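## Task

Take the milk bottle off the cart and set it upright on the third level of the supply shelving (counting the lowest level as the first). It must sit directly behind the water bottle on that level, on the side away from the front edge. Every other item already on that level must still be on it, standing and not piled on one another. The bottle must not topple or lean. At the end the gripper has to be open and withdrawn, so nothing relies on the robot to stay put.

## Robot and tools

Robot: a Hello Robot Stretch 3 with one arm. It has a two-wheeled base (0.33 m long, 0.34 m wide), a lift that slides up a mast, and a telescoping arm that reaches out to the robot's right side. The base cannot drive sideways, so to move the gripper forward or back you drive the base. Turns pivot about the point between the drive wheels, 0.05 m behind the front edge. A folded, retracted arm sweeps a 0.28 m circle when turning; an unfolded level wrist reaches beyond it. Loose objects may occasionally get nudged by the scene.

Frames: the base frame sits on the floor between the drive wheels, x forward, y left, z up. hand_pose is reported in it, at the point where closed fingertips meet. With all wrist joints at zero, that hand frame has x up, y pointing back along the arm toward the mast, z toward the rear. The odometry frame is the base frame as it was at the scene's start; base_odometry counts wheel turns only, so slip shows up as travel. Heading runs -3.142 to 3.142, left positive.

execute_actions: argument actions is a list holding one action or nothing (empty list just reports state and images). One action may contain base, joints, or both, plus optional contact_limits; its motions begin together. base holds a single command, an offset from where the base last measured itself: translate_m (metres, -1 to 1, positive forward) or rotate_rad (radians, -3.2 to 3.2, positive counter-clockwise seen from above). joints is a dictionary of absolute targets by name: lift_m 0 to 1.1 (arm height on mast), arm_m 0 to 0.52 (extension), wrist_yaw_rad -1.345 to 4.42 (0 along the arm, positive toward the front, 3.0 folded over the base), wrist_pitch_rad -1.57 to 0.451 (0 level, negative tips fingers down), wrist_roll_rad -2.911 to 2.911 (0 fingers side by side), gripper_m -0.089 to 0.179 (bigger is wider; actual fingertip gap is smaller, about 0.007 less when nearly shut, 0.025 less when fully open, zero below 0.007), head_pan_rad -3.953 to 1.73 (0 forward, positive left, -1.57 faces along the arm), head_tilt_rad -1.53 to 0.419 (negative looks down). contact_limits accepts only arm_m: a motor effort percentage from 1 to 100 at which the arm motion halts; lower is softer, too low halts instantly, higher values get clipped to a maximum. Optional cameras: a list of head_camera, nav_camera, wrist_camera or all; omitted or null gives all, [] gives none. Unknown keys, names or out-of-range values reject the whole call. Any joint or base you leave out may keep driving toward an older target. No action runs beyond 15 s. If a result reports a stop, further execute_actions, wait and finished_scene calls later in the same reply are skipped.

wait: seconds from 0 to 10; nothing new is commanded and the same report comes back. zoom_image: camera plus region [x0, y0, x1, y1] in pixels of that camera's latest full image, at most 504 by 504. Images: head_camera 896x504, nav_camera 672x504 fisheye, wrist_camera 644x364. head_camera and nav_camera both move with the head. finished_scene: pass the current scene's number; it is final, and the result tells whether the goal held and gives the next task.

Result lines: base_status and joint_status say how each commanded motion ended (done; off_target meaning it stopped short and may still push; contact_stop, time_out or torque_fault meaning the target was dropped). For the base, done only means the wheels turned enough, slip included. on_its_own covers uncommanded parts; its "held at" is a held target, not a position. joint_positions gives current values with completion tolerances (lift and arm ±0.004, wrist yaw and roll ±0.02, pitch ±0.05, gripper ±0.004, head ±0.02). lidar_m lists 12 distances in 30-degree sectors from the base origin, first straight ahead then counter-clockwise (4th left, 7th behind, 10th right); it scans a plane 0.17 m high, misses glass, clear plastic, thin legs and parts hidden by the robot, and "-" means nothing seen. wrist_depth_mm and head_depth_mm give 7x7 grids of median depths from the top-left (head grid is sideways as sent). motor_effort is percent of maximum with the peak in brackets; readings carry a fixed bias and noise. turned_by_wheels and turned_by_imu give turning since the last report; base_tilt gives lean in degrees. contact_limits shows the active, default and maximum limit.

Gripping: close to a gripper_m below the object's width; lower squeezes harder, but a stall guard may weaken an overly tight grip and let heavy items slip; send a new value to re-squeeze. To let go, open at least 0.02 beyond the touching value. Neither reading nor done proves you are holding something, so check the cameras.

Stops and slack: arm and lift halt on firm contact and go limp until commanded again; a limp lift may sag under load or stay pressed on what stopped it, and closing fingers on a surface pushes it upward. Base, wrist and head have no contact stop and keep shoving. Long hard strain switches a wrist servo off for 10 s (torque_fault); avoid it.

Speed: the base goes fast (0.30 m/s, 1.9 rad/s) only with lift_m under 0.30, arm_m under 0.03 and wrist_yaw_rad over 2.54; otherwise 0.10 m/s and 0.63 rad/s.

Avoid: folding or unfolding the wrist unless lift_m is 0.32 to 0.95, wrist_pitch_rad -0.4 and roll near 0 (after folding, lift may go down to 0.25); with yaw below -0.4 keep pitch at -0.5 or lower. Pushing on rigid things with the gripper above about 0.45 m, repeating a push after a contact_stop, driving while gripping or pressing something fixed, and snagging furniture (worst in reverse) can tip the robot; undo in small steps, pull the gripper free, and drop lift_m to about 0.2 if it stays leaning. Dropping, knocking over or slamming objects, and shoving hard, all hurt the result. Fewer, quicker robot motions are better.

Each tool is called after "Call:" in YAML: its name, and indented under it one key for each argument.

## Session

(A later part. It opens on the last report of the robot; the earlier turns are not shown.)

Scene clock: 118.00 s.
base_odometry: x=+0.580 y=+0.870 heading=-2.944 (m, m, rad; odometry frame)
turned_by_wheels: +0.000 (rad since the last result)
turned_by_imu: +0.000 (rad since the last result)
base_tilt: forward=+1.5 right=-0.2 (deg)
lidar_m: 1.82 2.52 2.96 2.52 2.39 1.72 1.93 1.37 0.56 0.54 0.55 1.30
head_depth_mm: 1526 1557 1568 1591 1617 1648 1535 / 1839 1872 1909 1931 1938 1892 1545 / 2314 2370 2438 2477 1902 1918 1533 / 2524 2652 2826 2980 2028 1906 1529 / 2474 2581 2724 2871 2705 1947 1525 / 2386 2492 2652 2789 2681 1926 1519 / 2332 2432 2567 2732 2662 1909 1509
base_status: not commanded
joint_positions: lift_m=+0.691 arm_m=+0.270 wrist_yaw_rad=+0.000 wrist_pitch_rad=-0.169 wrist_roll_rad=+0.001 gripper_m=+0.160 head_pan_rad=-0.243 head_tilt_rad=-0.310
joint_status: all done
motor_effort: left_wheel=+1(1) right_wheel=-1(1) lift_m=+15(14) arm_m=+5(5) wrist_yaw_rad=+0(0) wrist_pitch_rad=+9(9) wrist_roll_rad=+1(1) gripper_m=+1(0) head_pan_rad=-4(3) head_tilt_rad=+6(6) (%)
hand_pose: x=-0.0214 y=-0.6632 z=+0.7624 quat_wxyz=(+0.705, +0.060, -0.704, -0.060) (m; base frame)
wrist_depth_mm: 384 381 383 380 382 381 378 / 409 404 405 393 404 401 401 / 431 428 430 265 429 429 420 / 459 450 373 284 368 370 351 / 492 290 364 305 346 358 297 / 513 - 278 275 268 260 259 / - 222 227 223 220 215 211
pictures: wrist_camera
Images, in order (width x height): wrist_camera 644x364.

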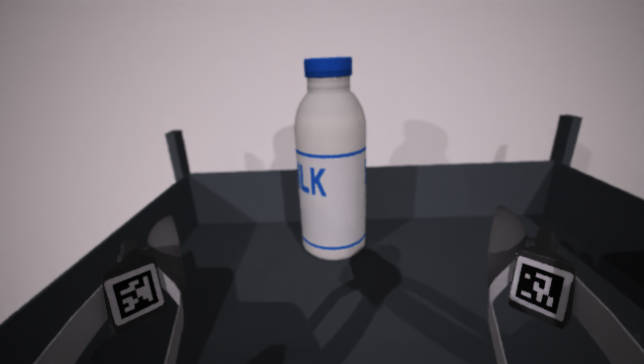

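Call:
execute_actions:
  actions:
    - {"joints":{"arm_m":0.43}}
  cameras: []

Call:
execute_actions:
  actions:
    - {"joints":{"gripper_m":0.02}}
  cameras: []

Call:
execute_actions:
  actions:
    - {"joints":{"lift_m":0.85}}
  cameras: ["wrist_camera"]

Scene clock: 124.37 s.
base_odometry: x=+0.580 y=+0.870 heading=-2.944 (m, m, rad; odometry frame)
turned_by_wheels: +0.000 (rad since the last result)
turned_by_imu: +0.000 (rad since the last result)
base_tilt: forward=+1.6 right=-0.2 (deg)
lidar_m: 1.83 2.52 2.95 2.52 2.39 1.72 1.93 1.37 0.56 0.54 0.54 1.30
head_depth_mm: 1526 1543 1566 1597 1618 1642 1536 / 1834 1879 1899 1939 1924 1903 1546 / 2308 2385 2441 2484 1915 1908 1538 / 2521 2668 2816 2938 2019 1897 1542 / 2452 2577 2732 2889 2697 1952 1517 / 2385 2519 2666 2818 2667 1935 1510 / 2339 2452 2571 2714 2640 1917 1508
base_status: not commanded
joint_positions: lift_m=+0.691 arm_m=+0.430 wrist_yaw_rad=+0.000 wrist_pitch_rad=-0.169 wrist_roll_rad=+0.001 gripper_m=+0.160 head_pan_rad=-0.243 head_tilt_rad=-0.310
joint_status: all done
motor_effort: left_wheel=+2(1) right_wheel=-1(1) lift_m=+15(14) arm_m=+5(6) wrist_yaw_rad=+1(0) wrist_pitch_rad=+9(10) wrist_roll_rad=+1(1) gripper_m=+0(0) head_pan_rad=-4(3) head_tilt_rad=+6(6) (%)
hand_pose: x=-0.0214 y=-0.8232 z=+0.7624 quat_wxyz=(+0.705, +0.060, -0.704, -0.060) (m; base frame)
wrist_depth_mm: 240 241 240 240 239 239 239 / 255 254 254 105 253 253 253 / 271 269 270 112 268 269 268 / 280 289 284 110 283 286 284 / 219 305 299 112 215 297 296 / 206 - 227 121 221 226 221 / - 222 225 131 211 215 210
pictures: none
No camera images: the call's "cameras" was empty. Leave "cameras" out to get every camera's image.

Scene clock: 126.27 s.
base_odometry: x=+0.580 y=+0.870 heading=-2.944 (m, m, rad; odometry frame)
turned_by_wheels: +0.000 (rad since the last result)
turned_by_imu: +0.000 (rad since the last result)
base_tilt: forward=+1.6 right=-0.2 (deg)
lidar_m: 1.82 2.52 2.95 2.52 2.39 1.72 1.93 1.37 0.56 0.54 0.55 1.30
head_depth_mm: 1527 1547 1576 1598 1615 1644 1531 / 1824 1882 1911 1941 1929 1922 1537 / 2320 2356 2440 2483 1911 1909 1541 / 2502 2657 2784 2977 2000 1892 1527 / 2448 2585 2731 2866 2704 1950 1521 / 2376 2517 2658 2793 2673 1930 1520 / 2332 2447 2573 2731 2647 1933 1503
base_status: not commanded
joint_positions: lift_m=+0.691 arm_m=+0.430 wrist_yaw_rad=+0.003 wrist_pitch_rad=-0.172 wrist_roll_rad=+0.001 gripper_m=+0.021 head_pan_rad=-0.243 head_tilt_rad=-0.310
joint_status: all done
motor_effort: left_wheel=+2(3) right_wheel=-2(3) lift_m=+15(16) arm_m=+4(5) wrist_yaw_rad=-3(4) wrist_pitch_rad=+11(11) wrist_roll_rad=+1(1) gripper_m=-25(98) head_pan_rad=-4(4) head_tilt_rad=+5(6) (%)
hand_pose: x=-0.0208 y=-0.8230 z=+0.7618 quat_wxyz=(+0.705, +0.062, -0.704, -0.060) (m; base frame)
wrist_depth_mm: 241 241 239 240 239 239 238 / 256 255 253 101 254 252 252 / 270 270 269 108 264 268 267 / 283 288 284 105 278 287 284 / 219 304 298 107 118 297 211 / 215 227 228 116 123 221 222 / 198 224 224 126 206 215 211
pictures: none
No camera images: the call's "cameras" was empty. Leave "cameras" out to get every camera's image.

Scene clock: 128.57 s.
base_odometry: x=+0.580 y=+0.870 heading=-2.944 (m, m, rad; odometry frame)
turned_by_wheels: +0.000 (rad since the last result)
turned_by_imu: +0.000 (rad since the last result)
base_tilt: forward=+1.6 right=-0.2 (deg)
lidar_m: 1.83 2.52 2.95 2.52 2.38 1.73 1.93 1.37 0.56 0.54 0.55 1.30
head_depth_mm: 1531 1552 1576 1601 1622 1644 1541 / 1834 1885 1906 1943 1919 1911 1546 / 2333 2371 2417 2481 1913 1907 1531 / 2518 2659 2806 2968 2014 1902 1524 / 2457 2595 2786 2896 2685 1941 1522 / 2413 2541 2678 2816 2682 1927 1506 / 2344 2443 2586 2723 2623 1913 1505
base_status: not commanded
joint_positions: lift_m=+0.849 arm_m=+0.430 wrist_yaw_rad=+0.002 wrist_pitch_rad=-0.212 wrist_roll_rad=+0.001 gripper_m=+0.025 head_pan_rad=-0.243 head_tilt_rad=-0.310
joint_status: all done
motor_effort: left_wheel=+2(2) right_wheel=-2(2) lift_m=+41(43) arm_m=+4(4) wrist_yaw_rad=-1(1) wrist_pitch_rad=+31(33) wrist_roll_rad=+1(1) gripper_m=-23(25) head_pan_rad=-3(4) head_tilt_rad=+6(6) (%)
hand_pose: x=-0.0210 y=-0.8201 z=+0.9105 quat_wxyz=(+0.703, +0.076, -0.703, -0.074) (m; base frame)
wrist_depth_mm: 239 238 238 238 238 238 237 / 254 255 254 101 253 252 251 / 272 271 274 108 268 270 269 / 292 292 288 105 283 292 289 / 317 315 308 108 118 315 312 / 343 345 - 116 123 340 340 / 378 368 373 126 366 373 366
pictures: wrist_camera
Images, in order (width x height): wrist_camera 644x364.

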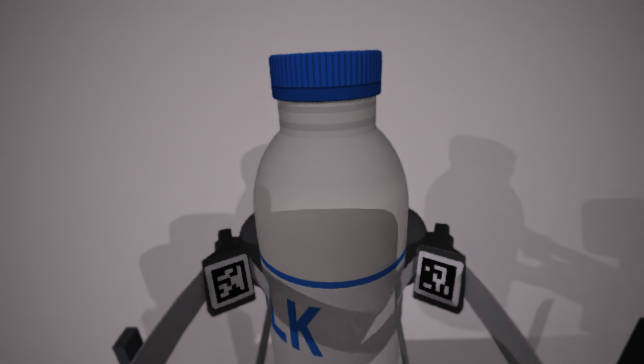

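Call:
execute_actions:
  actions:
    - {"joints":{"arm_m":0,"lift_m":0.95,"head_pan_rad":-1.57,"head_tilt_rad":-0.45},"base":{"rotate_rad":0.57}}
  cameras: []

Call:
execute_actions:
  actions:
    - {"base":{"translate_m":1}}
  cameras: []

Call:
execute_actions:
  actions:
    - {"base":{"translate_m":1}}
  cameras: []

Call:
execute_actions:
  actions:
    - {"base":{"rotate_rad":1.03}}

Scene clock: 147.07 s.
base_odometry: x=+0.580 y=+0.870 heading=-2.374 (m, m, rad; odometry frame)
turned_by_wheels: +0.570 (rad since the last result)
turned_by_imu: +0.557 (rad since the last result)
base_tilt: forward=+1.6 right=-0.3 (deg)
lidar_m: 2.52 2.92 2.52 2.29 1.72 1.93 1.31 0.55 0.54 0.98 1.36 2.05
head_depth_mm: 789 836 891 952 1011 900 - / 831 885 942 1008 1092 1147 - / 876 936 1002 1079 392 - - / 925 991 1065 1157 391 - - / 986 1055 1148 1243 1368 1523 1359 / 1050 1131 1232 1356 1502 1602 1349 / 1122 1224 1334 1476 1650 1655 1347
base_status: done
joint_positions: lift_m=+0.949 arm_m=+0.000 wrist_yaw_rad=+0.001 wrist_pitch_rad=-0.212 wrist_roll_rad=+0.001 gripper_m=+0.025 head_pan_rad=-1.563 head_tilt_rad=-0.445
joint_status: all done
motor_effort: left_wheel=-2(7) right_wheel=+2(6) lift_m=+41(44) arm_m=-7(8) wrist_yaw_rad=+0(1) wrist_pitch_rad=+31(31) wrist_roll_rad=+1(1) gripper_m=-24(24) head_pan_rad=-3(50) head_tilt_rad=-3(24) (%)
hand_pose: x=-0.0213 y=-0.3907 z=+1.0104 quat_wxyz=(+0.703, +0.075, -0.703, -0.075) (m; base frame)
wrist_depth_mm: - - 896 752 642 566 502 / - - 976 101 672 593 521 / - - - 108 697 628 549 / - - - 105 722 656 574 / - - - 107 118 669 601 / - - - 116 123 599 550 / - - - 126 852 490 488
pictures: none
No camera images: the call's "cameras" was empty. Leave "cameras" out to get every camera's image.

Scene clock: 158.13 s.
base_odometry: x=-0.139 y=+0.176 heading=-2.374 (m, m, rad; odometry frame)
turned_by_wheels: +0.000 (rad since the last result)
turned_by_imu: +0.004 (rad since the last result)
base_tilt: forward=+1.6 right=-0.2 (deg)
lidar_m: 1.54 2.40 2.01 2.09 2.57 2.48 1.46 1.26 1.45 1.29 1.47 1.79
head_depth_mm: 1220 1294 1382 1469 1583 1668 - / 1287 1366 1463 1567 1690 1717 - / 1361 1451 1551 1669 391 - - / 1435 1549 1657 1776 391 - - / 1515 1641 1778 1873 1547 1627 1357 / 1624 1754 1912 2071 1627 1666 1355 / 1736 1897 2051 2293 2120 1648 1335
base_status: done
joint_positions: lift_m=+0.949 arm_m=+0.000 wrist_yaw_rad=+0.001 wrist_pitch_rad=-0.212 wrist_roll_rad=+0.001 gripper_m=+0.025 head_pan_rad=-1.563 head_tilt_rad=-0.445
joint_status: not commanded
motor_effort: left_wheel=-2(3) right_wheel=+2(7) lift_m=+41(41) arm_m=-7(7) wrist_yaw_rad=+0(0) wrist_pitch_rad=+31(31) wrist_roll_rad=+1(1) gripper_m=-23(24) head_pan_rad=-3(4) head_tilt_rad=-3(3) (%)
hand_pose: x=-0.0214 y=-0.3907 z=+1.0104 quat_wxyz=(+0.703, +0.075, -0.703, -0.075) (m; base frame)
wrist_depth_mm: - - - - - 978 838 / - - - 101 - - 876 / - - - 108 - - 922 / - - - 105 - - 978 / - - - 108 117 - - / - - - 116 123 - - / - - - 126 - - -
pictures: none
No camera images: the call's "cameras" was empty. Leave "cameras" out to get every camera's image.

Scene clock: 169.20 s.
base_odometry: x=-0.859 y=-0.518 heading=-2.374 (m, m, rad; odometry frame)
turned_by_wheels: +0.000 (rad since the last result)
turned_by_imu: +0.004 (rad since the last result)
base_tilt: forward=+1.6 right=-0.2 (deg)
lidar_m: 0.82 1.05 1.81 1.85 2.60 3.32 2.21 2.02 1.54 1.57 1.16 0.60
head_depth_mm: 1649 1756 1849 1969 1696 1750 - / 1739 1856 1969 2123 2183 1745 - / 1844 1976 2100 2271 392 - - / 1763 1913 2105 2306 391 - - / 1540 1653 1782 1937 1999 1681 1359 / 1362 1451 1546 1661 1775 1655 1356 / 1216 1280 1363 1453 1556 1595 1347
base_status: done
joint_positions: lift_m=+0.949 arm_m=+0.000 wrist_yaw_rad=+0.001 wrist_pitch_rad=-0.212 wrist_roll_rad=+0.001 gripper_m=+0.025 head_pan_rad=-1.563 head_tilt_rad=-0.445
joint_status: not commanded
motor_effort: left_wheel=-2(1) right_wheel=+2(5) lift_m=+41(41) arm_m=-7(7) wrist_yaw_rad=+1(1) wrist_pitch_rad=+31(31) wrist_roll_rad=+1(1) gripper_m=-24(24) head_pan_rad=-4(4) head_tilt_rad=-3(4) (%)
hand_pose: x=-0.0214 y=-0.3907 z=+1.0104 quat_wxyz=(+0.703, +0.075, -0.703, -0.075) (m; base frame)
wrist_depth_mm: 744 905 - - - - - / 763 934 - 101 - - - / 774 945 - 108 - - - / 801 - - 106 - - - / 826 - - 108 117 - - / 855 - - 116 123 - - / 869 - - 126 - - -
pictures: none
No camera images: the call's "cameras" was empty. Leave "cameras" out to get every camera's image.

Scene clock: 171.80 s.
base_odometry: x=-0.859 y=-0.518 heading=-1.344 (m, m, rad; odometry frame)
turned_by_wheels: +1.030 (rad since the last result)
turned_by_imu: +1.007 (rad since the last result)
base_tilt: forward=+1.6 right=-0.2 (deg)
lidar_m: 1.81 1.85 2.10 3.33 2.22 2.04 1.54 1.62 1.17 0.60 0.82 1.05
head_depth_mm: 929 996 1080 1170 1281 1379 - / 929 1001 1083 1174 1291 1410 - / 923 990 1081 1175 392 - - / 685 535 573 625 392 - - / 876 939 996 738 1182 960 873 / 879 946 634 656 1189 984 1147 / 881 944 752 688 1188 974 1102
base_status: done
joint_positions: lift_m=+0.949 arm_m=+0.000 wrist_yaw_rad=+0.000 wrist_pitch_rad=-0.212 wrist_roll_rad=+0.001 gripper_m=+0.025 head_pan_rad=-1.563 head_tilt_rad=-0.445
joint_status: not commanded
motor_effort: left_wheel=-2(5) right_wheel=+2(4) lift_m=+41(41) arm_m=-7(7) wrist_yaw_rad=+1(0) wrist_pitch_rad=+32(31) wrist_roll_rad=+1(1) gripper_m=-24(24) head_pan_rad=-3(4) head_tilt_rad=-3(3) (%)
hand_pose: x=-0.0214 y=-0.3907 z=+1.0104 quat_wxyz=(+0.703, +0.075, -0.703, -0.075) (m; base frame)
wrist_depth_mm: 611 464 702 503 764 759 749 / 528 487 743 101 819 809 782 / 513 482 413 108 862 851 845 / 854 886 378 105 909 912 904 / 924 948 926 108 118 - - / 797 796 - 116 123 - - / 662 664 639 126 - - -
pictures: head_camera (sideways: a quarter turn clockwise sets it upright), nav_camera (sideways: a quarter turn counterclockwise sets it upright), wrist_camera
Images, in order (width x height): head_camera 896x504, nav_camera 672x504, wrist_camera 644x364.

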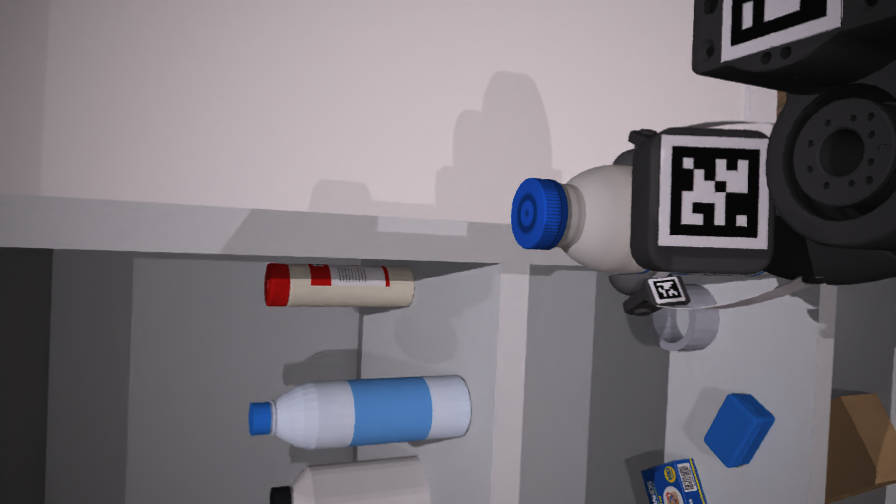

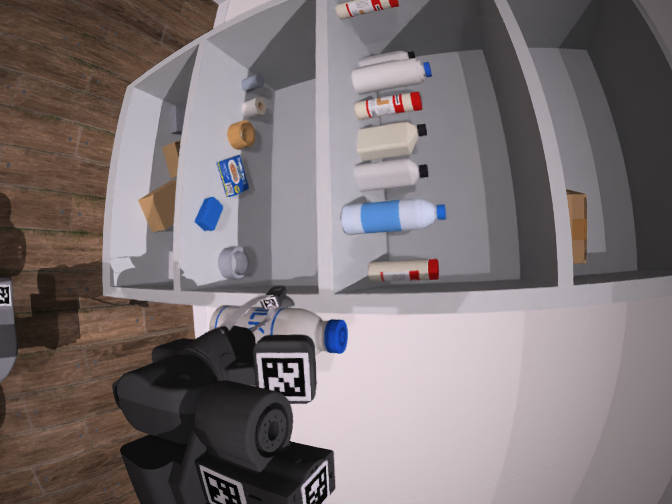

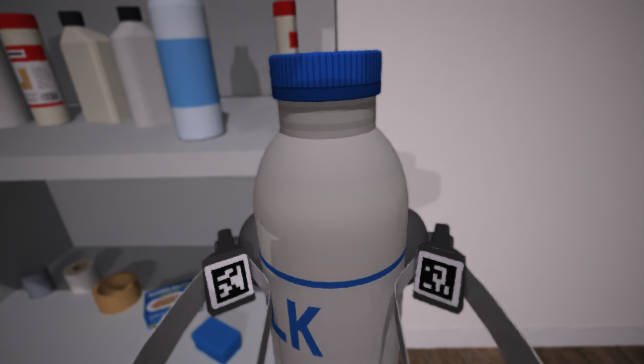

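Call:
execute_actions:
  actions:
    - {"base":{"translate_m":0.75},"joints":{"lift_m":1.04,"head_tilt_rad":-0.3}}

Scene clock: 184.30 s.
base_odometry: x=-0.691 y=-1.249 heading=-1.344 (m, m, rad; odometry frame)
turned_by_wheels: +0.000 (rad since the last result)
turned_by_imu: +0.003 (rad since the last result)
base_tilt: forward=+1.6 right=-0.2 (deg)
lidar_m: 1.06 1.10 1.32 3.34 3.49 2.78 2.28 0.95 0.83 0.62 1.15 1.11
head_depth_mm: 873 940 992 768 748 - - / 549 942 987 767 778 - - / 561 947 996 838 - - - / 573 945 998 853 743 - - / 548 741 802 655 665 954 867 / 507 535 568 603 641 1218 1314 / 943 991 1049 1113 1178 1261 1348
base_status: done
joint_positions: lift_m=+1.039 arm_m=+0.000 wrist_yaw_rad=+0.000 wrist_pitch_rad=-0.213 wrist_roll_rad=+0.001 gripper_m=+0.025 head_pan_rad=-1.563 head_tilt_rad=-0.310
joint_status: all done
motor_effort: left_wheel=-2(4) right_wheel=+2(6) lift_m=+41(42) arm_m=-7(7) wrist_yaw_rad=+0(0) wrist_pitch_rad=+32(32) wrist_roll_rad=+1(1) gripper_m=-23(24) head_pan_rad=-3(3) head_tilt_rad=+6(23) (%)
hand_pose: x=-0.0214 y=-0.3907 z=+1.1004 quat_wxyz=(+0.703, +0.075, -0.703, -0.075) (m; base frame)
wrist_depth_mm: 770 773 375 708 695 692 692 / 835 817 374 101 495 503 720 / 872 870 417 108 525 522 573 / 928 951 409 105 415 463 451 / - - 701 108 118 891 775 / - - - 116 123 863 802 / - - - 126 697 708 709
pictures: head_camera (sideways: a quarter turn clockwise sets it upright), nav_camera (sideways: a quarter turn counterclockwise sets it upright), wrist_camera
Images, in order (width x height): head_camera 896x504, nav_camera 672x504, wrist_camera 644x364.

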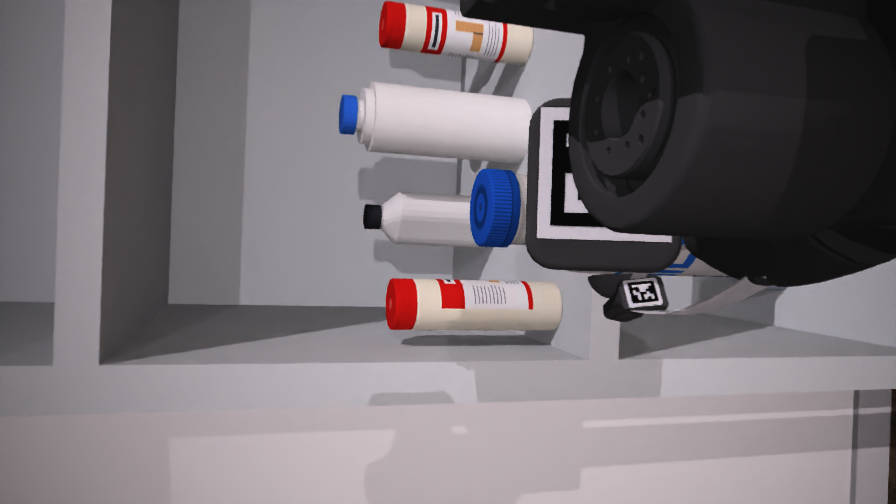

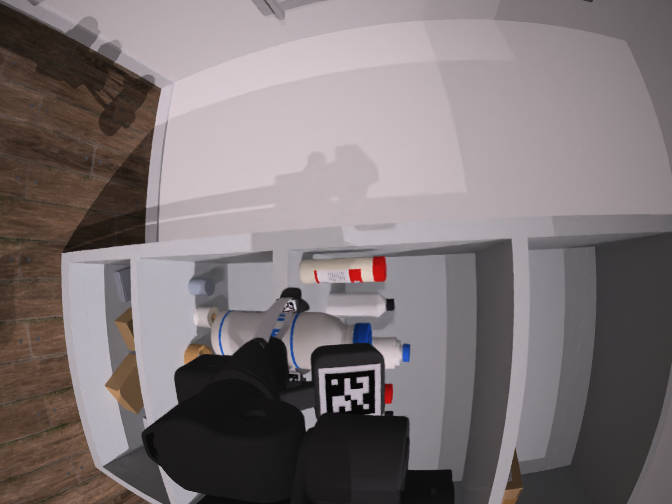

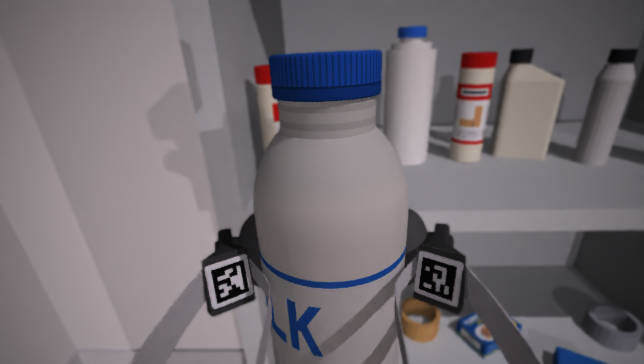

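Call:
execute_actions:
  actions:
    - {"base":{"translate_m":-0.15},"joints":{"arm_m":0.3,"head_tilt_rad":-0.5}}
  cameras: ["nav_camera"]

Call:
execute_actions:
  actions:
    - {"joints":{"lift_m":1.0}}
  cameras: ["nav_camera"]

Scene clock: 192.57 s.
base_odometry: x=-0.724 y=-1.103 heading=-1.344 (m, m, rad; odometry frame)
turned_by_wheels: +0.000 (rad since the last result)
turned_by_imu: +0.000 (rad since the last result)
base_tilt: forward=+1.6 right=-0.1 (deg)
lidar_m: 1.21 1.26 1.41 3.33 3.44 2.65 2.14 0.85 0.77 0.80 0.66 1.27
head_depth_mm: 866 922 778 722 1185 940 1191 / 868 916 - 718 1195 956 1149 / 873 924 - 676 1201 950 1186 / 878 923 741 666 1199 946 1211 / 877 943 836 698 1201 940 1207 / 872 940 958 695 1067 938 1146 / 692 704 654 685 772 846 981
base_status: done
joint_positions: lift_m=+1.039 arm_m=+0.300 wrist_yaw_rad=+0.000 wrist_pitch_rad=-0.213 wrist_roll_rad=+0.001 gripper_m=+0.025 head_pan_rad=-1.563 head_tilt_rad=-0.494
joint_status: all done
motor_effort: left_wheel=-1(7) right_wheel=+2(3) lift_m=+41(41) arm_m=+4(4) wrist_yaw_rad=+0(1) wrist_pitch_rad=+32(31) wrist_roll_rad=+1(1) gripper_m=-24(24) head_pan_rad=-3(4) head_tilt_rad=-4(24) (%)
hand_pose: x=-0.0215 y=-0.6900 z=+1.1004 quat_wxyz=(+0.703, +0.075, -0.703, -0.075) (m; base frame)
wrist_depth_mm: 306 431 455 441 446 441 434 / 307 425 475 101 460 457 461 / 305 422 315 108 228 247 235 / 303 422 337 105 234 264 251 / 304 368 348 107 118 282 302 / 285 291 - 116 123 270 265 / 224 238 233 126 217 226 221
pictures: nav_camera (sideways: a quarter turn counterclockwise sets it upright)
Images, in order (width x height): nav_camera 672x504.

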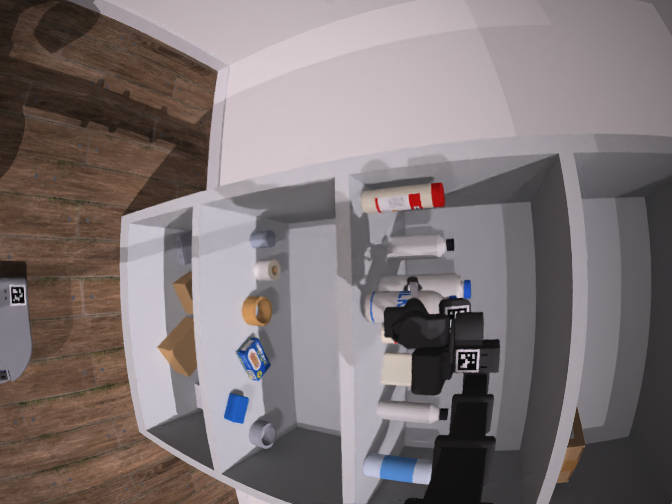

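Scene clock: 193.73 s.
base_odometry: x=-0.724 y=-1.103 heading=-1.344 (m, m, rad; odometry frame)
turned_by_wheels: +0.000 (rad since the last result)
turned_by_imu: +0.000 (rad since the last result)
base_tilt: forward=+1.6 right=-0.3 (deg)
lidar_m: 1.21 1.26 1.41 3.35 3.47 2.66 2.14 0.85 0.77 0.80 0.66 1.26
head_depth_mm: 867 940 - 722 1192 942 1193 / 872 930 - 661 1188 955 1152 / 876 934 - 649 1197 953 1191 / 875 926 722 671 1207 946 1209 / 880 943 838 698 1198 943 1207 / 873 943 959 694 1065 935 1144 / 692 703 653 686 772 846 978
base_status: not commanded
joint_positions: lift_m=+1.001 arm_m=+0.300 wrist_yaw_rad=+0.000 wrist_pitch_rad=-0.111 wrist_roll_rad=+0.001 gripper_m=+0.025 head_pan_rad=-1.563 head_tilt_rad=-0.494
joint_status: all done
motor_effort: left_wheel=-2(2) right_wheel=+2(2) lift_m=+9(35) arm_m=+4(4) wrist_yaw_rad=+0(0) wrist_pitch_rad=-20(31) wrist_roll_rad=+1(1) gripper_m=-24(24) head_pan_rad=-3(3) head_tilt_rad=-4(4) (%)
hand_pose: x=-0.0215 y=-0.6966 z=+1.0873 quat_wxyz=(+0.706, +0.039, -0.706, -0.039) (m; base frame)
wrist_depth_mm: 306 432 462 448 453 446 442 / 308 423 479 106 470 456 458 / 305 421 315 111 225 246 233 / 303 422 322 107 229 253 239 / 303 370 340 110 120 271 253 / 281 290 260 116 123 267 259 / 233 231 226 124 207 216 212
pictures: nav_camera (sideways: a quarter turn counterclockwise sets it upright)
Images, in order (width x height): nav_camera 672x504.

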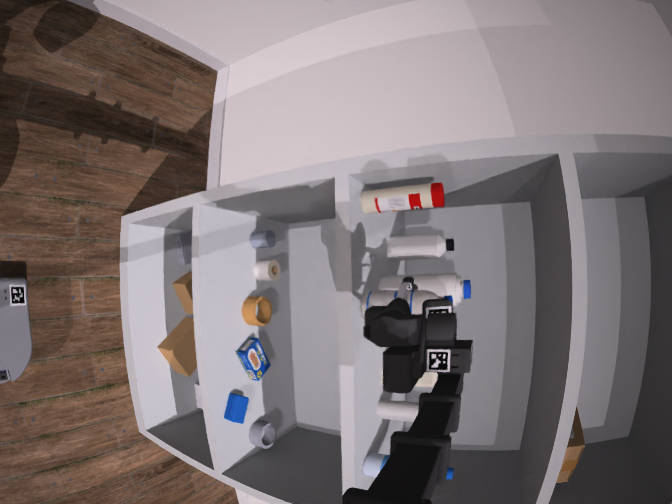

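Rest height about 1.015.

Call:
execute_actions:
  actions:
    - {"joints":{"lift_m":1.014}}
  cameras: []

Call:
execute_actions:
  actions:
    - {"joints":{"gripper_m":0.13}}
  cameras: []

Call:
execute_actions:
  actions:
    - {"joints":{"arm_m":0.12}}
  cameras: ["wrist_camera"]

Call:
execute_actions:
  actions:
    - {"base":{"translate_m":-0.41}}
  cameras: ["wrist_camera"]

Scene clock: 201.77 s.
base_odometry: x=-0.724 y=-1.103 heading=-1.344 (m, m, rad; odometry frame)
turned_by_wheels: +0.000 (rad since the last result)
turned_by_imu: +0.000 (rad since the last result)
base_tilt: forward=+1.6 right=-0.2 (deg)
lidar_m: 1.21 1.26 1.41 3.34 3.45 2.66 2.13 0.85 0.77 0.80 0.66 1.26
head_depth_mm: 866 935 - 687 1188 940 1186 / 870 933 - 679 1195 953 1149 / 873 935 - 661 1202 950 1187 / 875 926 735 668 1204 948 1208 / 881 942 840 701 1200 938 1208 / 872 940 958 694 1069 937 1145 / 692 702 653 687 770 845 979
base_status: not commanded
joint_positions: lift_m=+1.013 arm_m=+0.300 wrist_yaw_rad=+0.000 wrist_pitch_rad=-0.155 wrist_roll_rad=+0.001 gripper_m=+0.025 head_pan_rad=-1.563 head_tilt_rad=-0.494
joint_status: all done
motor_effort: left_wheel=-2(2) right_wheel=+2(2) lift_m=+37(37) arm_m=+3(4) wrist_yaw_rad=+0(0) wrist_pitch_rad=+2(20) wrist_roll_rad=+1(1) gripper_m=-24(24) head_pan_rad=-4(3) head_tilt_rad=-4(4) (%)
hand_pose: x=-0.0215 y=-0.6942 z=+1.0889 quat_wxyz=(+0.705, +0.055, -0.705, -0.055) (m; base frame)
wrist_depth_mm: 307 426 457 224 449 444 436 / 306 423 476 103 225 247 454 / 303 424 313 109 224 245 231 / 305 420 328 106 230 259 244 / 303 371 343 109 119 275 263 / 277 282 256 116 123 265 256 / 222 229 223 126 206 214 212
pictures: none
No camera images: the call's "cameras" was empty. Leave "cameras" out to get every camera's image.

Scene clock: 203.30 s.
base_odometry: x=-0.724 y=-1.103 heading=-1.344 (m, m, rad; odometry frame)
turned_by_wheels: +0.000 (rad since the last result)
turned_by_imu: +0.000 (rad since the last result)
base_tilt: forward=+1.6 right=-0.2 (deg)
lidar_m: 1.21 1.25 1.42 3.34 3.46 2.66 2.14 0.85 0.77 0.80 0.66 1.26
head_depth_mm: 864 938 - 685 1188 939 1193 / 870 933 - 678 1194 957 1150 / 874 933 - 662 1203 953 1184 / 876 926 731 669 1201 945 1212 / 879 939 836 699 1195 941 1207 / 869 941 958 695 1064 937 1142 / 693 702 651 686 772 845 979
base_status: not commanded
joint_positions: lift_m=+1.013 arm_m=+0.300 wrist_yaw_rad=+0.000 wrist_pitch_rad=-0.166 wrist_roll_rad=+0.001 gripper_m=+0.130 head_pan_rad=-1.563 head_tilt_rad=-0.494
joint_status: all done
motor_effort: left_wheel=-2(2) right_wheel=+1(2) lift_m=+37(37) arm_m=+3(3) wrist_yaw_rad=+0(0) wrist_pitch_rad=+8(8) wrist_roll_rad=+1(1) gripper_m=+1(100) head_pan_rad=-4(3) head_tilt_rad=-3(4) (%)
hand_pose: x=-0.0215 y=-0.6935 z=+1.0862 quat_wxyz=(+0.705, +0.059, -0.705, -0.059) (m; base frame)
wrist_depth_mm: 307 427 455 217 448 441 437 / 306 423 323 107 226 242 457 / 305 428 313 111 227 245 231 / 304 420 328 108 232 260 244 / 303 362 335 113 246 269 266 / 277 293 262 121 241 - 253 / 223 219 220 131 206 211 207
pictures: none
No camera images: the call's "cameras" was empty. Leave "cameras" out to get every camera's image.

Scene clock: 205.87 s.
base_odometry: x=-0.724 y=-1.103 heading=-1.344 (m, m, rad; odometry frame)
turned_by_wheels: +0.000 (rad since the last result)
turned_by_imu: +0.000 (rad since the last result)
base_tilt: forward=+1.6 right=-0.2 (deg)
lidar_m: 1.21 1.25 1.42 3.33 3.46 2.66 2.13 0.85 0.77 0.80 0.66 1.26
head_depth_mm: 867 939 984 - - 942 1187 / 873 933 753 - - 955 1155 / 870 934 732 - - 924 1188 / 876 928 722 724 1178 947 1213 / 878 942 838 700 1195 941 1209 / 869 943 957 696 1061 938 1145 / 693 703 651 686 772 844 981
base_status: not commanded
joint_positions: lift_m=+1.013 arm_m=+0.120 wrist_yaw_rad=+0.000 wrist_pitch_rad=-0.167 wrist_roll_rad=+0.001 gripper_m=+0.130 head_pan_rad=-1.563 head_tilt_rad=-0.494
joint_status: all done
motor_effort: left_wheel=-2(2) right_wheel=+1(2) lift_m=+36(37) arm_m=-7(8) wrist_yaw_rad=+2(0) wrist_pitch_rad=+8(8) wrist_roll_rad=+1(1) gripper_m=+1(1) head_pan_rad=-4(2) head_tilt_rad=-4(4) (%)
hand_pose: x=-0.0215 y=-0.5140 z=+1.0859 quat_wxyz=(+0.705, +0.059, -0.705, -0.059) (m; base frame)
wrist_depth_mm: 309 431 614 602 604 601 586 / 299 429 635 369 410 611 573 / 307 324 576 286 414 414 578 / 307 346 508 303 435 417 417 / 306 349 358 320 340 348 324 / 310 309 298 294 287 - 275 / - 441 684 756 743 733 646
pictures: wrist_camera
Images, in order (width x height): wrist_camera 644x364.

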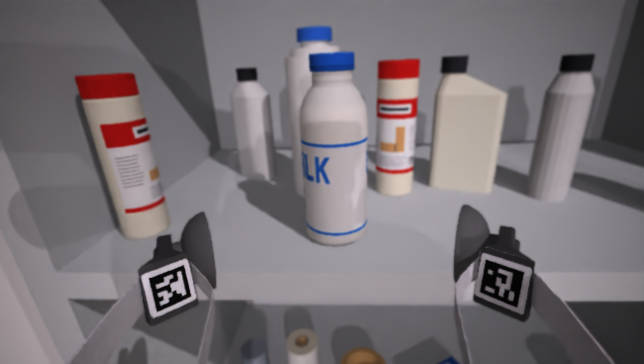

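Scene clock: 210.93 s.
base_odometry: x=-0.816 y=-0.703 heading=-1.344 (m, m, rad; odometry frame)
turned_by_wheels: +0.000 (rad since the last result)
turned_by_imu: -0.001 (rad since the last result)
base_tilt: forward=+1.6 right=-0.2 (deg)
lidar_m: 1.62 1.68 1.84 3.32 2.51 2.23 1.73 1.61 0.63 0.67 0.81 0.90
head_depth_mm: 595 578 567 - - 1486 1332 / 851 902 772 - - 814 943 / 868 941 813 - - 925 1157 / 872 947 848 725 1178 925 1212 / 876 946 742 697 1199 917 1163 / 877 952 774 693 1192 937 1176 / 883 941 783 726 1176 932 1191
base_status: done
joint_positions: lift_m=+1.013 arm_m=+0.120 wrist_yaw_rad=+0.000 wrist_pitch_rad=-0.167 wrist_roll_rad=+0.001 gripper_m=+0.130 head_pan_rad=-1.563 head_tilt_rad=-0.494
joint_status: not commanded
motor_effort: left_wheel=-1(5) right_wheel=+2(3) lift_m=+37(37) arm_m=-7(7) wrist_yaw_rad=+0(0) wrist_pitch_rad=+8(8) wrist_roll_rad=+1(1) gripper_m=+0(1) head_pan_rad=-5(5) head_tilt_rad=-4(4) (%)
hand_pose: x=-0.0215 y=-0.5140 z=+1.0859 quat_wxyz=(+0.705, +0.059, -0.705, -0.059) (m; base frame)
wrist_depth_mm: 630 620 624 604 584 275 201 / 423 659 645 273 456 277 212 / 430 430 407 285 461 279 227 / 460 453 430 305 455 280 761 / 368 368 353 320 340 260 814 / 304 302 293 287 282 - 880 / 697 730 766 757 664 312 932
pictures: wrist_camera
Images, in order (width x height): wrist_camera 644x364.

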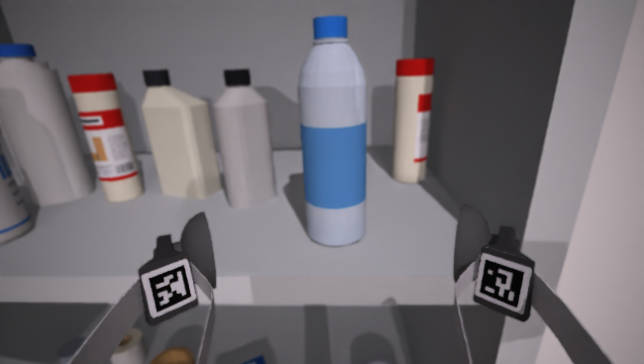

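Aligned, same depth.

Call:
execute_actions:
  actions:
    - {"joints":{"arm_m":0.3}}
  cameras: []

Call:
execute_actions:
  actions:
    - {"joints":{"gripper_m":0.02}}
  cameras: []

Call:
execute_actions:
  actions:
    - {"joints":{"lift_m":1.04,"arm_m":0.285}}
  cameras: []

Call:
execute_actions:
  actions:
    - {"base":{"translate_m":0.21}}
  cameras: []

Call:
execute_actions:
  actions:
    - {"joints":{"lift_m":1.012}}
  cameras: []

Call:
execute_actions:
  actions:
    - {"joints":{"gripper_m":0.13}}
  cameras: []

Call:
execute_actions:
  actions:
    - {"joints":{"arm_m":0.14}}
  cameras: []

Call:
execute_actions:
  actions:
    - {"base":{"translate_m":0.2}}
  cameras: ["wrist_camera"]

Scene clock: 218.90 s.
base_odometry: x=-0.816 y=-0.703 heading=-1.344 (m, m, rad; odometry frame)
turned_by_wheels: +0.000 (rad since the last result)
turned_by_imu: +0.000 (rad since the last result)
base_tilt: forward=+1.6 right=-0.2 (deg)
lidar_m: 1.62 1.67 1.83 3.32 2.49 2.24 1.72 1.62 0.63 0.67 0.82 0.91
head_depth_mm: 595 578 - 633 1311 1482 1337 / 851 905 - 678 804 816 942 / 870 931 - 659 1180 949 1158 / 871 943 994 669 1195 925 1212 / 873 946 736 700 1200 913 1166 / 879 948 776 693 1189 937 1177 / 878 943 781 726 1180 932 1193
base_status: not commanded
joint_positions: lift_m=+1.013 arm_m=+0.300 wrist_yaw_rad=+0.000 wrist_pitch_rad=-0.167 wrist_roll_rad=+0.001 gripper_m=+0.130 head_pan_rad=-1.563 head_tilt_rad=-0.494
joint_status: all done
motor_effort: left_wheel=-1(1) right_wheel=+2(1) lift_m=+36(36) arm_m=+5(4) wrist_yaw_rad=+0(1) wrist_pitch_rad=+8(8) wrist_roll_rad=+1(1) gripper_m=+1(1) head_pan_rad=-5(4) head_tilt_rad=-3(3) (%)
hand_pose: x=-0.0215 y=-0.6933 z=+1.0859 quat_wxyz=(+0.705, +0.059, -0.705, -0.059) (m; base frame)
wrist_depth_mm: 468 466 456 101 444 279 180 / 492 486 476 98 265 255 180 / 258 217 231 99 269 264 181 / 270 223 240 106 284 283 182 / 305 273 265 113 300 248 183 / 281 284 261 122 250 - 182 / 227 219 220 132 206 210 175
pictures: none
No camera images: the call's "cameras" was empty. Leave "cameras" out to get every camera's image.

Scene clock: 220.50 s.
base_odometry: x=-0.816 y=-0.703 heading=-1.344 (m, m, rad; odometry frame)
turned_by_wheels: +0.000 (rad since the last result)
turned_by_imu: +0.000 (rad since the last result)
base_tilt: forward=+1.6 right=-0.2 (deg)
lidar_m: 1.62 1.67 1.83 3.32 2.50 2.24 1.73 1.61 0.63 0.67 0.81 0.91
head_depth_mm: 596 577 - 634 1309 1479 1332 / 851 905 - 679 803 817 941 / 869 931 - 657 1178 949 1155 / 874 944 973 667 1203 922 1210 / 872 946 743 700 1198 913 1169 / 876 949 775 693 1189 933 1171 / 881 946 779 725 1179 933 1195
base_status: not commanded
joint_positions: lift_m=+1.013 arm_m=+0.300 wrist_yaw_rad=+0.000 wrist_pitch_rad=-0.170 wrist_roll_rad=+0.001 gripper_m=+0.021 head_pan_rad=-1.563 head_tilt_rad=-0.494
joint_status: all done
motor_effort: left_wheel=-1(1) right_wheel=+1(1) lift_m=+36(37) arm_m=+3(4) wrist_yaw_rad=+2(0) wrist_pitch_rad=+10(10) wrist_roll_rad=+1(1) gripper_m=-24(98) head_pan_rad=-4(4) head_tilt_rad=-4(4) (%)
hand_pose: x=-0.0215 y=-0.6932 z=+1.0851 quat_wxyz=(+0.705, +0.060, -0.704, -0.060) (m; base frame)
wrist_depth_mm: 473 457 459 96 437 279 180 / 486 480 479 93 262 255 181 / 256 216 230 94 269 263 182 / 271 222 236 100 283 283 183 / 305 268 243 107 118 286 183 / 280 264 248 116 123 248 184 / 225 223 219 125 204 210 184
pictures: none
No camera images: the call's "cameras" was empty. Leave "cameras" out to get every camera's image.

Scene clock: 221.50 s.
base_odometry: x=-0.816 y=-0.703 heading=-1.344 (m, m, rad; odometry frame)
turned_by_wheels: +0.000 (rad since the last result)
turned_by_imu: +0.000 (rad since the last result)
base_tilt: forward=+1.6 right=-0.2 (deg)
lidar_m: 1.62 1.68 1.84 3.33 2.50 2.24 1.73 1.61 0.63 0.67 0.82 0.90
head_depth_mm: 596 583 585 636 1302 1494 1327 / 852 833 - 682 802 819 941 / 869 924 - 673 1179 953 1161 / 872 939 990 665 1202 926 1213 / 874 948 742 699 1193 914 1168 / 875 948 775 692 1189 937 1171 / 882 944 780 725 1187 933 1199
base_status: not commanded
joint_positions: lift_m=+1.039 arm_m=+0.285 wrist_yaw_rad=+0.000 wrist_pitch_rad=-0.210 wrist_roll_rad=+0.001 gripper_m=+0.025 head_pan_rad=-1.563 head_tilt_rad=-0.494
joint_status: all done
motor_effort: left_wheel=-1(1) right_wheel=+1(1) lift_m=+41(42) arm_m=-7(9) wrist_yaw_rad=+1(0) wrist_pitch_rad=+30(33) wrist_roll_rad=+1(1) gripper_m=-23(24) head_pan_rad=-3(5) head_tilt_rad=-4(4) (%)
hand_pose: x=-0.0215 y=-0.6759 z=+1.1009 quat_wxyz=(+0.703, +0.074, -0.703, -0.075) (m; base frame)
wrist_depth_mm: 481 471 465 96 450 280 179 / 500 505 490 93 273 265 181 / 281 267 243 94 284 281 181 / 303 272 249 101 299 283 181 / 320 298 259 108 119 286 183 / 297 290 266 116 123 260 183 / 242 240 235 125 220 226 184
pictures: none
No camera images: the call's "cameras" was empty. Leave "cameras" out to get every camera's image.

Scene clock: 224.87 s.
base_odometry: x=-0.769 y=-0.908 heading=-1.345 (m, m, rad; odometry frame)
turned_by_wheels: +0.000 (rad since the last result)
turned_by_imu: +0.000 (rad since the last result)
base_tilt: forward=+1.6 right=-0.2 (deg)
lidar_m: 1.41 1.46 1.55 3.34 2.80 2.45 1.93 1.61 0.71 0.74 0.77 1.47
head_depth_mm: 865 920 998 685 1135 957 1037 / 867 916 - 698 1190 933 1194 / 871 924 - 674 1199 932 1183 / 873 937 758 665 1203 947 1168 / 875 941 772 699 1199 944 1205 / 881 929 652 661 1190 937 1205 / 882 934 814 722 1178 932 1199
base_status: done
joint_positions: lift_m=+1.039 arm_m=+0.285 wrist_yaw_rad=+0.000 wrist_pitch_rad=-0.210 wrist_roll_rad=+0.001 gripper_m=+0.025 head_pan_rad=-1.563 head_tilt_rad=-0.494
joint_status: not commanded
motor_effort: left_wheel=-2(1) right_wheel=+1(4) lift_m=+42(41) arm_m=-7(7) wrist_yaw_rad=+0(0) wrist_pitch_rad=+30(30) wrist_roll_rad=+1(1) gripper_m=-23(23) head_pan_rad=-5(4) head_tilt_rad=-4(3) (%)
hand_pose: x=-0.0215 y=-0.6759 z=+1.1009 quat_wxyz=(+0.703, +0.074, -0.703, -0.075) (m; base frame)
wrist_depth_mm: 461 475 468 96 453 450 428 / 237 496 483 93 219 473 427 / 248 273 249 95 214 505 434 / 264 292 266 101 222 436 412 / 238 301 284 107 119 340 323 / 192 291 265 116 123 271 266 / 194 235 235 125 221 225 221
pictures: none
No camera images: the call's "cameras" was empty. Leave "cameras" out to get every camera's image.

Scene clock: 225.90 s.
base_odometry: x=-0.769 y=-0.908 heading=-1.345 (m, m, rad; odometry frame)
turned_by_wheels: +0.000 (rad since the last result)
turned_by_imu: +0.000 (rad since the last result)
base_tilt: forward=+1.6 right=-0.2 (deg)
lidar_m: 1.41 1.46 1.55 3.33 2.80 2.45 1.94 1.61 0.71 0.73 0.76 1.47
head_depth_mm: 864 935 - 686 1135 962 1038 / 868 930 - 662 1188 926 1192 / 871 933 - 673 1201 928 1182 / 875 939 750 667 1204 945 1169 / 874 941 773 698 1194 943 1211 / 878 930 651 662 1188 936 1205 / 881 935 815 725 1186 928 1198
base_status: not commanded
joint_positions: lift_m=+1.013 arm_m=+0.285 wrist_yaw_rad=+0.000 wrist_pitch_rad=-0.168 wrist_roll_rad=+0.001 gripper_m=+0.025 head_pan_rad=-1.563 head_tilt_rad=-0.494
joint_status: all done
motor_effort: left_wheel=-2(2) right_wheel=+1(1) lift_m=+14(37) arm_m=-6(7) wrist_yaw_rad=+1(1) wrist_pitch_rad=+9(31) wrist_roll_rad=+1(1) gripper_m=-23(23) head_pan_rad=-3(5) head_tilt_rad=-4(4) (%)
hand_pose: x=-0.0215 y=-0.6789 z=+1.0848 quat_wxyz=(+0.705, +0.059, -0.705, -0.060) (m; base frame)
wrist_depth_mm: 460 477 467 97 457 453 426 / 236 277 251 93 216 474 428 / 249 272 249 95 208 501 433 / 262 281 263 101 217 430 410 / 272 295 277 107 119 326 319 / 192 276 249 115 123 258 252 / 191 223 219 124 205 209 206
pictures: none
No camera images: the call's "cameras" was empty. Leave "cameras" out to get every camera's image.

Scene clock: 227.47 s.
base_odometry: x=-0.769 y=-0.908 heading=-1.345 (m, m, rad; odometry frame)
turned_by_wheels: +0.000 (rad since the last result)
turned_by_imu: +0.000 (rad since the last result)
base_tilt: forward=+1.6 right=-0.2 (deg)
lidar_m: 1.41 1.46 1.55 3.34 2.78 2.45 1.94 1.61 0.71 0.73 0.76 1.47
head_depth_mm: 866 936 - 685 1132 957 1038 / 866 928 - 660 1190 930 1188 / 871 932 - 660 1196 934 1183 / 872 938 749 665 1199 946 1174 / 875 940 768 699 1196 941 1208 / 879 934 652 662 1186 937 1199 / 884 931 817 725 1178 932 1195
base_status: not commanded
joint_positions: lift_m=+1.013 arm_m=+0.285 wrist_yaw_rad=+0.000 wrist_pitch_rad=-0.166 wrist_roll_rad=+0.001 gripper_m=+0.130 head_pan_rad=-1.563 head_tilt_rad=-0.494
joint_status: all done
motor_effort: left_wheel=-2(2) right_wheel=+1(1) lift_m=+14(15) arm_m=-5(5) wrist_yaw_rad=+0(1) wrist_pitch_rad=+8(9) wrist_roll_rad=+1(1) gripper_m=+1(99) head_pan_rad=-4(5) head_tilt_rad=-4(4) (%)
hand_pose: x=-0.0215 y=-0.6790 z=+1.0853 quat_wxyz=(+0.705, +0.059, -0.705, -0.059) (m; base frame)
wrist_depth_mm: 459 471 470 90 453 451 426 / 235 278 241 88 215 470 429 / 246 273 243 89 206 502 429 / 261 281 262 95 217 428 410 / 271 294 282 102 231 345 320 / 193 288 260 110 239 - 251 / 189 219 219 121 204 210 206
pictures: none
No camera images: the call's "cameras" was empty. Leave "cameras" out to get every camera's image.

Scene clock: 229.80 s.
base_odometry: x=-0.769 y=-0.908 heading=-1.345 (m, m, rad; odometry frame)
turned_by_wheels: +0.000 (rad since the last result)
turned_by_imu: +0.000 (rad since the last result)
base_tilt: forward=+1.6 right=-0.2 (deg)
lidar_m: 1.41 1.46 1.55 3.34 2.79 2.45 1.94 1.62 0.71 0.73 0.77 1.47
head_depth_mm: 865 940 985 - 1065 960 1037 / 869 941 - - 1126 929 1190 / 870 940 708 - - 933 1184 / 876 935 748 704 1187 946 1167 / 878 940 773 663 1198 945 1198 / 879 932 652 661 1188 938 1197 / 884 935 819 725 1177 931 1197
base_status: not commanded
joint_positions: lift_m=+1.013 arm_m=+0.140 wrist_yaw_rad=+0.000 wrist_pitch_rad=-0.167 wrist_roll_rad=+0.001 gripper_m=+0.130 head_pan_rad=-1.563 head_tilt_rad=-0.494
joint_status: all done
motor_effort: left_wheel=-1(2) right_wheel=+1(1) lift_m=+15(14) arm_m=-7(7) wrist_yaw_rad=+0(0) wrist_pitch_rad=+8(8) wrist_roll_rad=+1(1) gripper_m=+1(1) head_pan_rad=-2(4) head_tilt_rad=-4(4) (%)
hand_pose: x=-0.0215 y=-0.5340 z=+1.0851 quat_wxyz=(+0.705, +0.059, -0.705, -0.059) (m; base frame)
wrist_depth_mm: 516 606 601 234 583 565 428 / 502 366 620 224 612 605 396 / 503 278 409 237 375 610 410 / 492 291 431 256 405 459 411 / 371 310 356 275 339 350 322 / 287 291 274 269 265 - 255 / 490 726 748 731 712 635 398
pictures: none
No camera images: the call's "cameras" was empty. Leave "cameras" out to get every camera's image.

Scene clock: 232.77 s.
base_odometry: x=-0.724 y=-1.103 heading=-1.345 (m, m, rad; odometry frame)
turned_by_wheels: +0.000 (rad since the last result)
turned_by_imu: +0.001 (rad since the last result)
base_tilt: forward=+1.6 right=-0.2 (deg)
lidar_m: 1.21 1.26 1.42 3.33 3.46 2.66 2.13 0.85 0.77 0.80 0.66 1.26
head_depth_mm: 867 935 601 - 1119 940 1191 / 869 931 - - 1131 955 1151 / 871 936 731 - - 952 1193 / 875 925 725 704 1182 950 1212 / 880 941 837 662 1195 942 1206 / 869 940 962 695 1067 936 1142 / 692 706 654 685 771 847 976
base_status: done
joint_positions: lift_m=+1.013 arm_m=+0.140 wrist_yaw_rad=+0.000 wrist_pitch_rad=-0.167 wrist_roll_rad=+0.001 gripper_m=+0.130 head_pan_rad=-1.563 head_tilt_rad=-0.494
joint_status: not commanded
motor_effort: left_wheel=-2(2) right_wheel=+1(4) lift_m=+15(15) arm_m=-7(7) wrist_yaw_rad=+0(1) wrist_pitch_rad=+8(8) wrist_roll_rad=+1(1) gripper_m=+1(0) head_pan_rad=-4(4) head_tilt_rad=-4(4) (%)
hand_pose: x=-0.0215 y=-0.5340 z=+1.0851 quat_wxyz=(+0.705, +0.059, -0.705, -0.059) (m; base frame)
wrist_depth_mm: 310 428 602 583 590 574 223 / 295 428 627 262 397 595 220 / 291 429 574 264 399 384 233 / 307 325 493 282 416 400 248 / 304 336 355 304 338 278 289 / 288 291 279 271 267 - 259 / 317 445 711 759 738 732 613
pictures: wrist_camera
Images, in order (width x height): wrist_camera 644x364.

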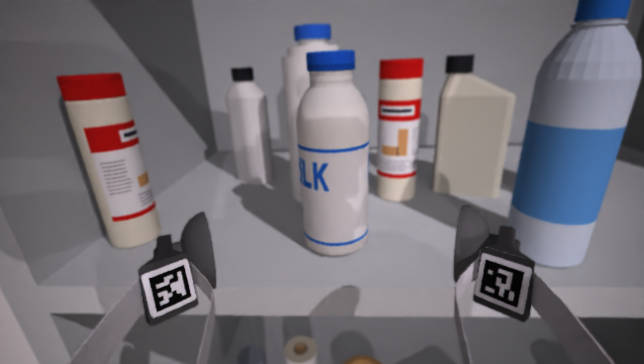

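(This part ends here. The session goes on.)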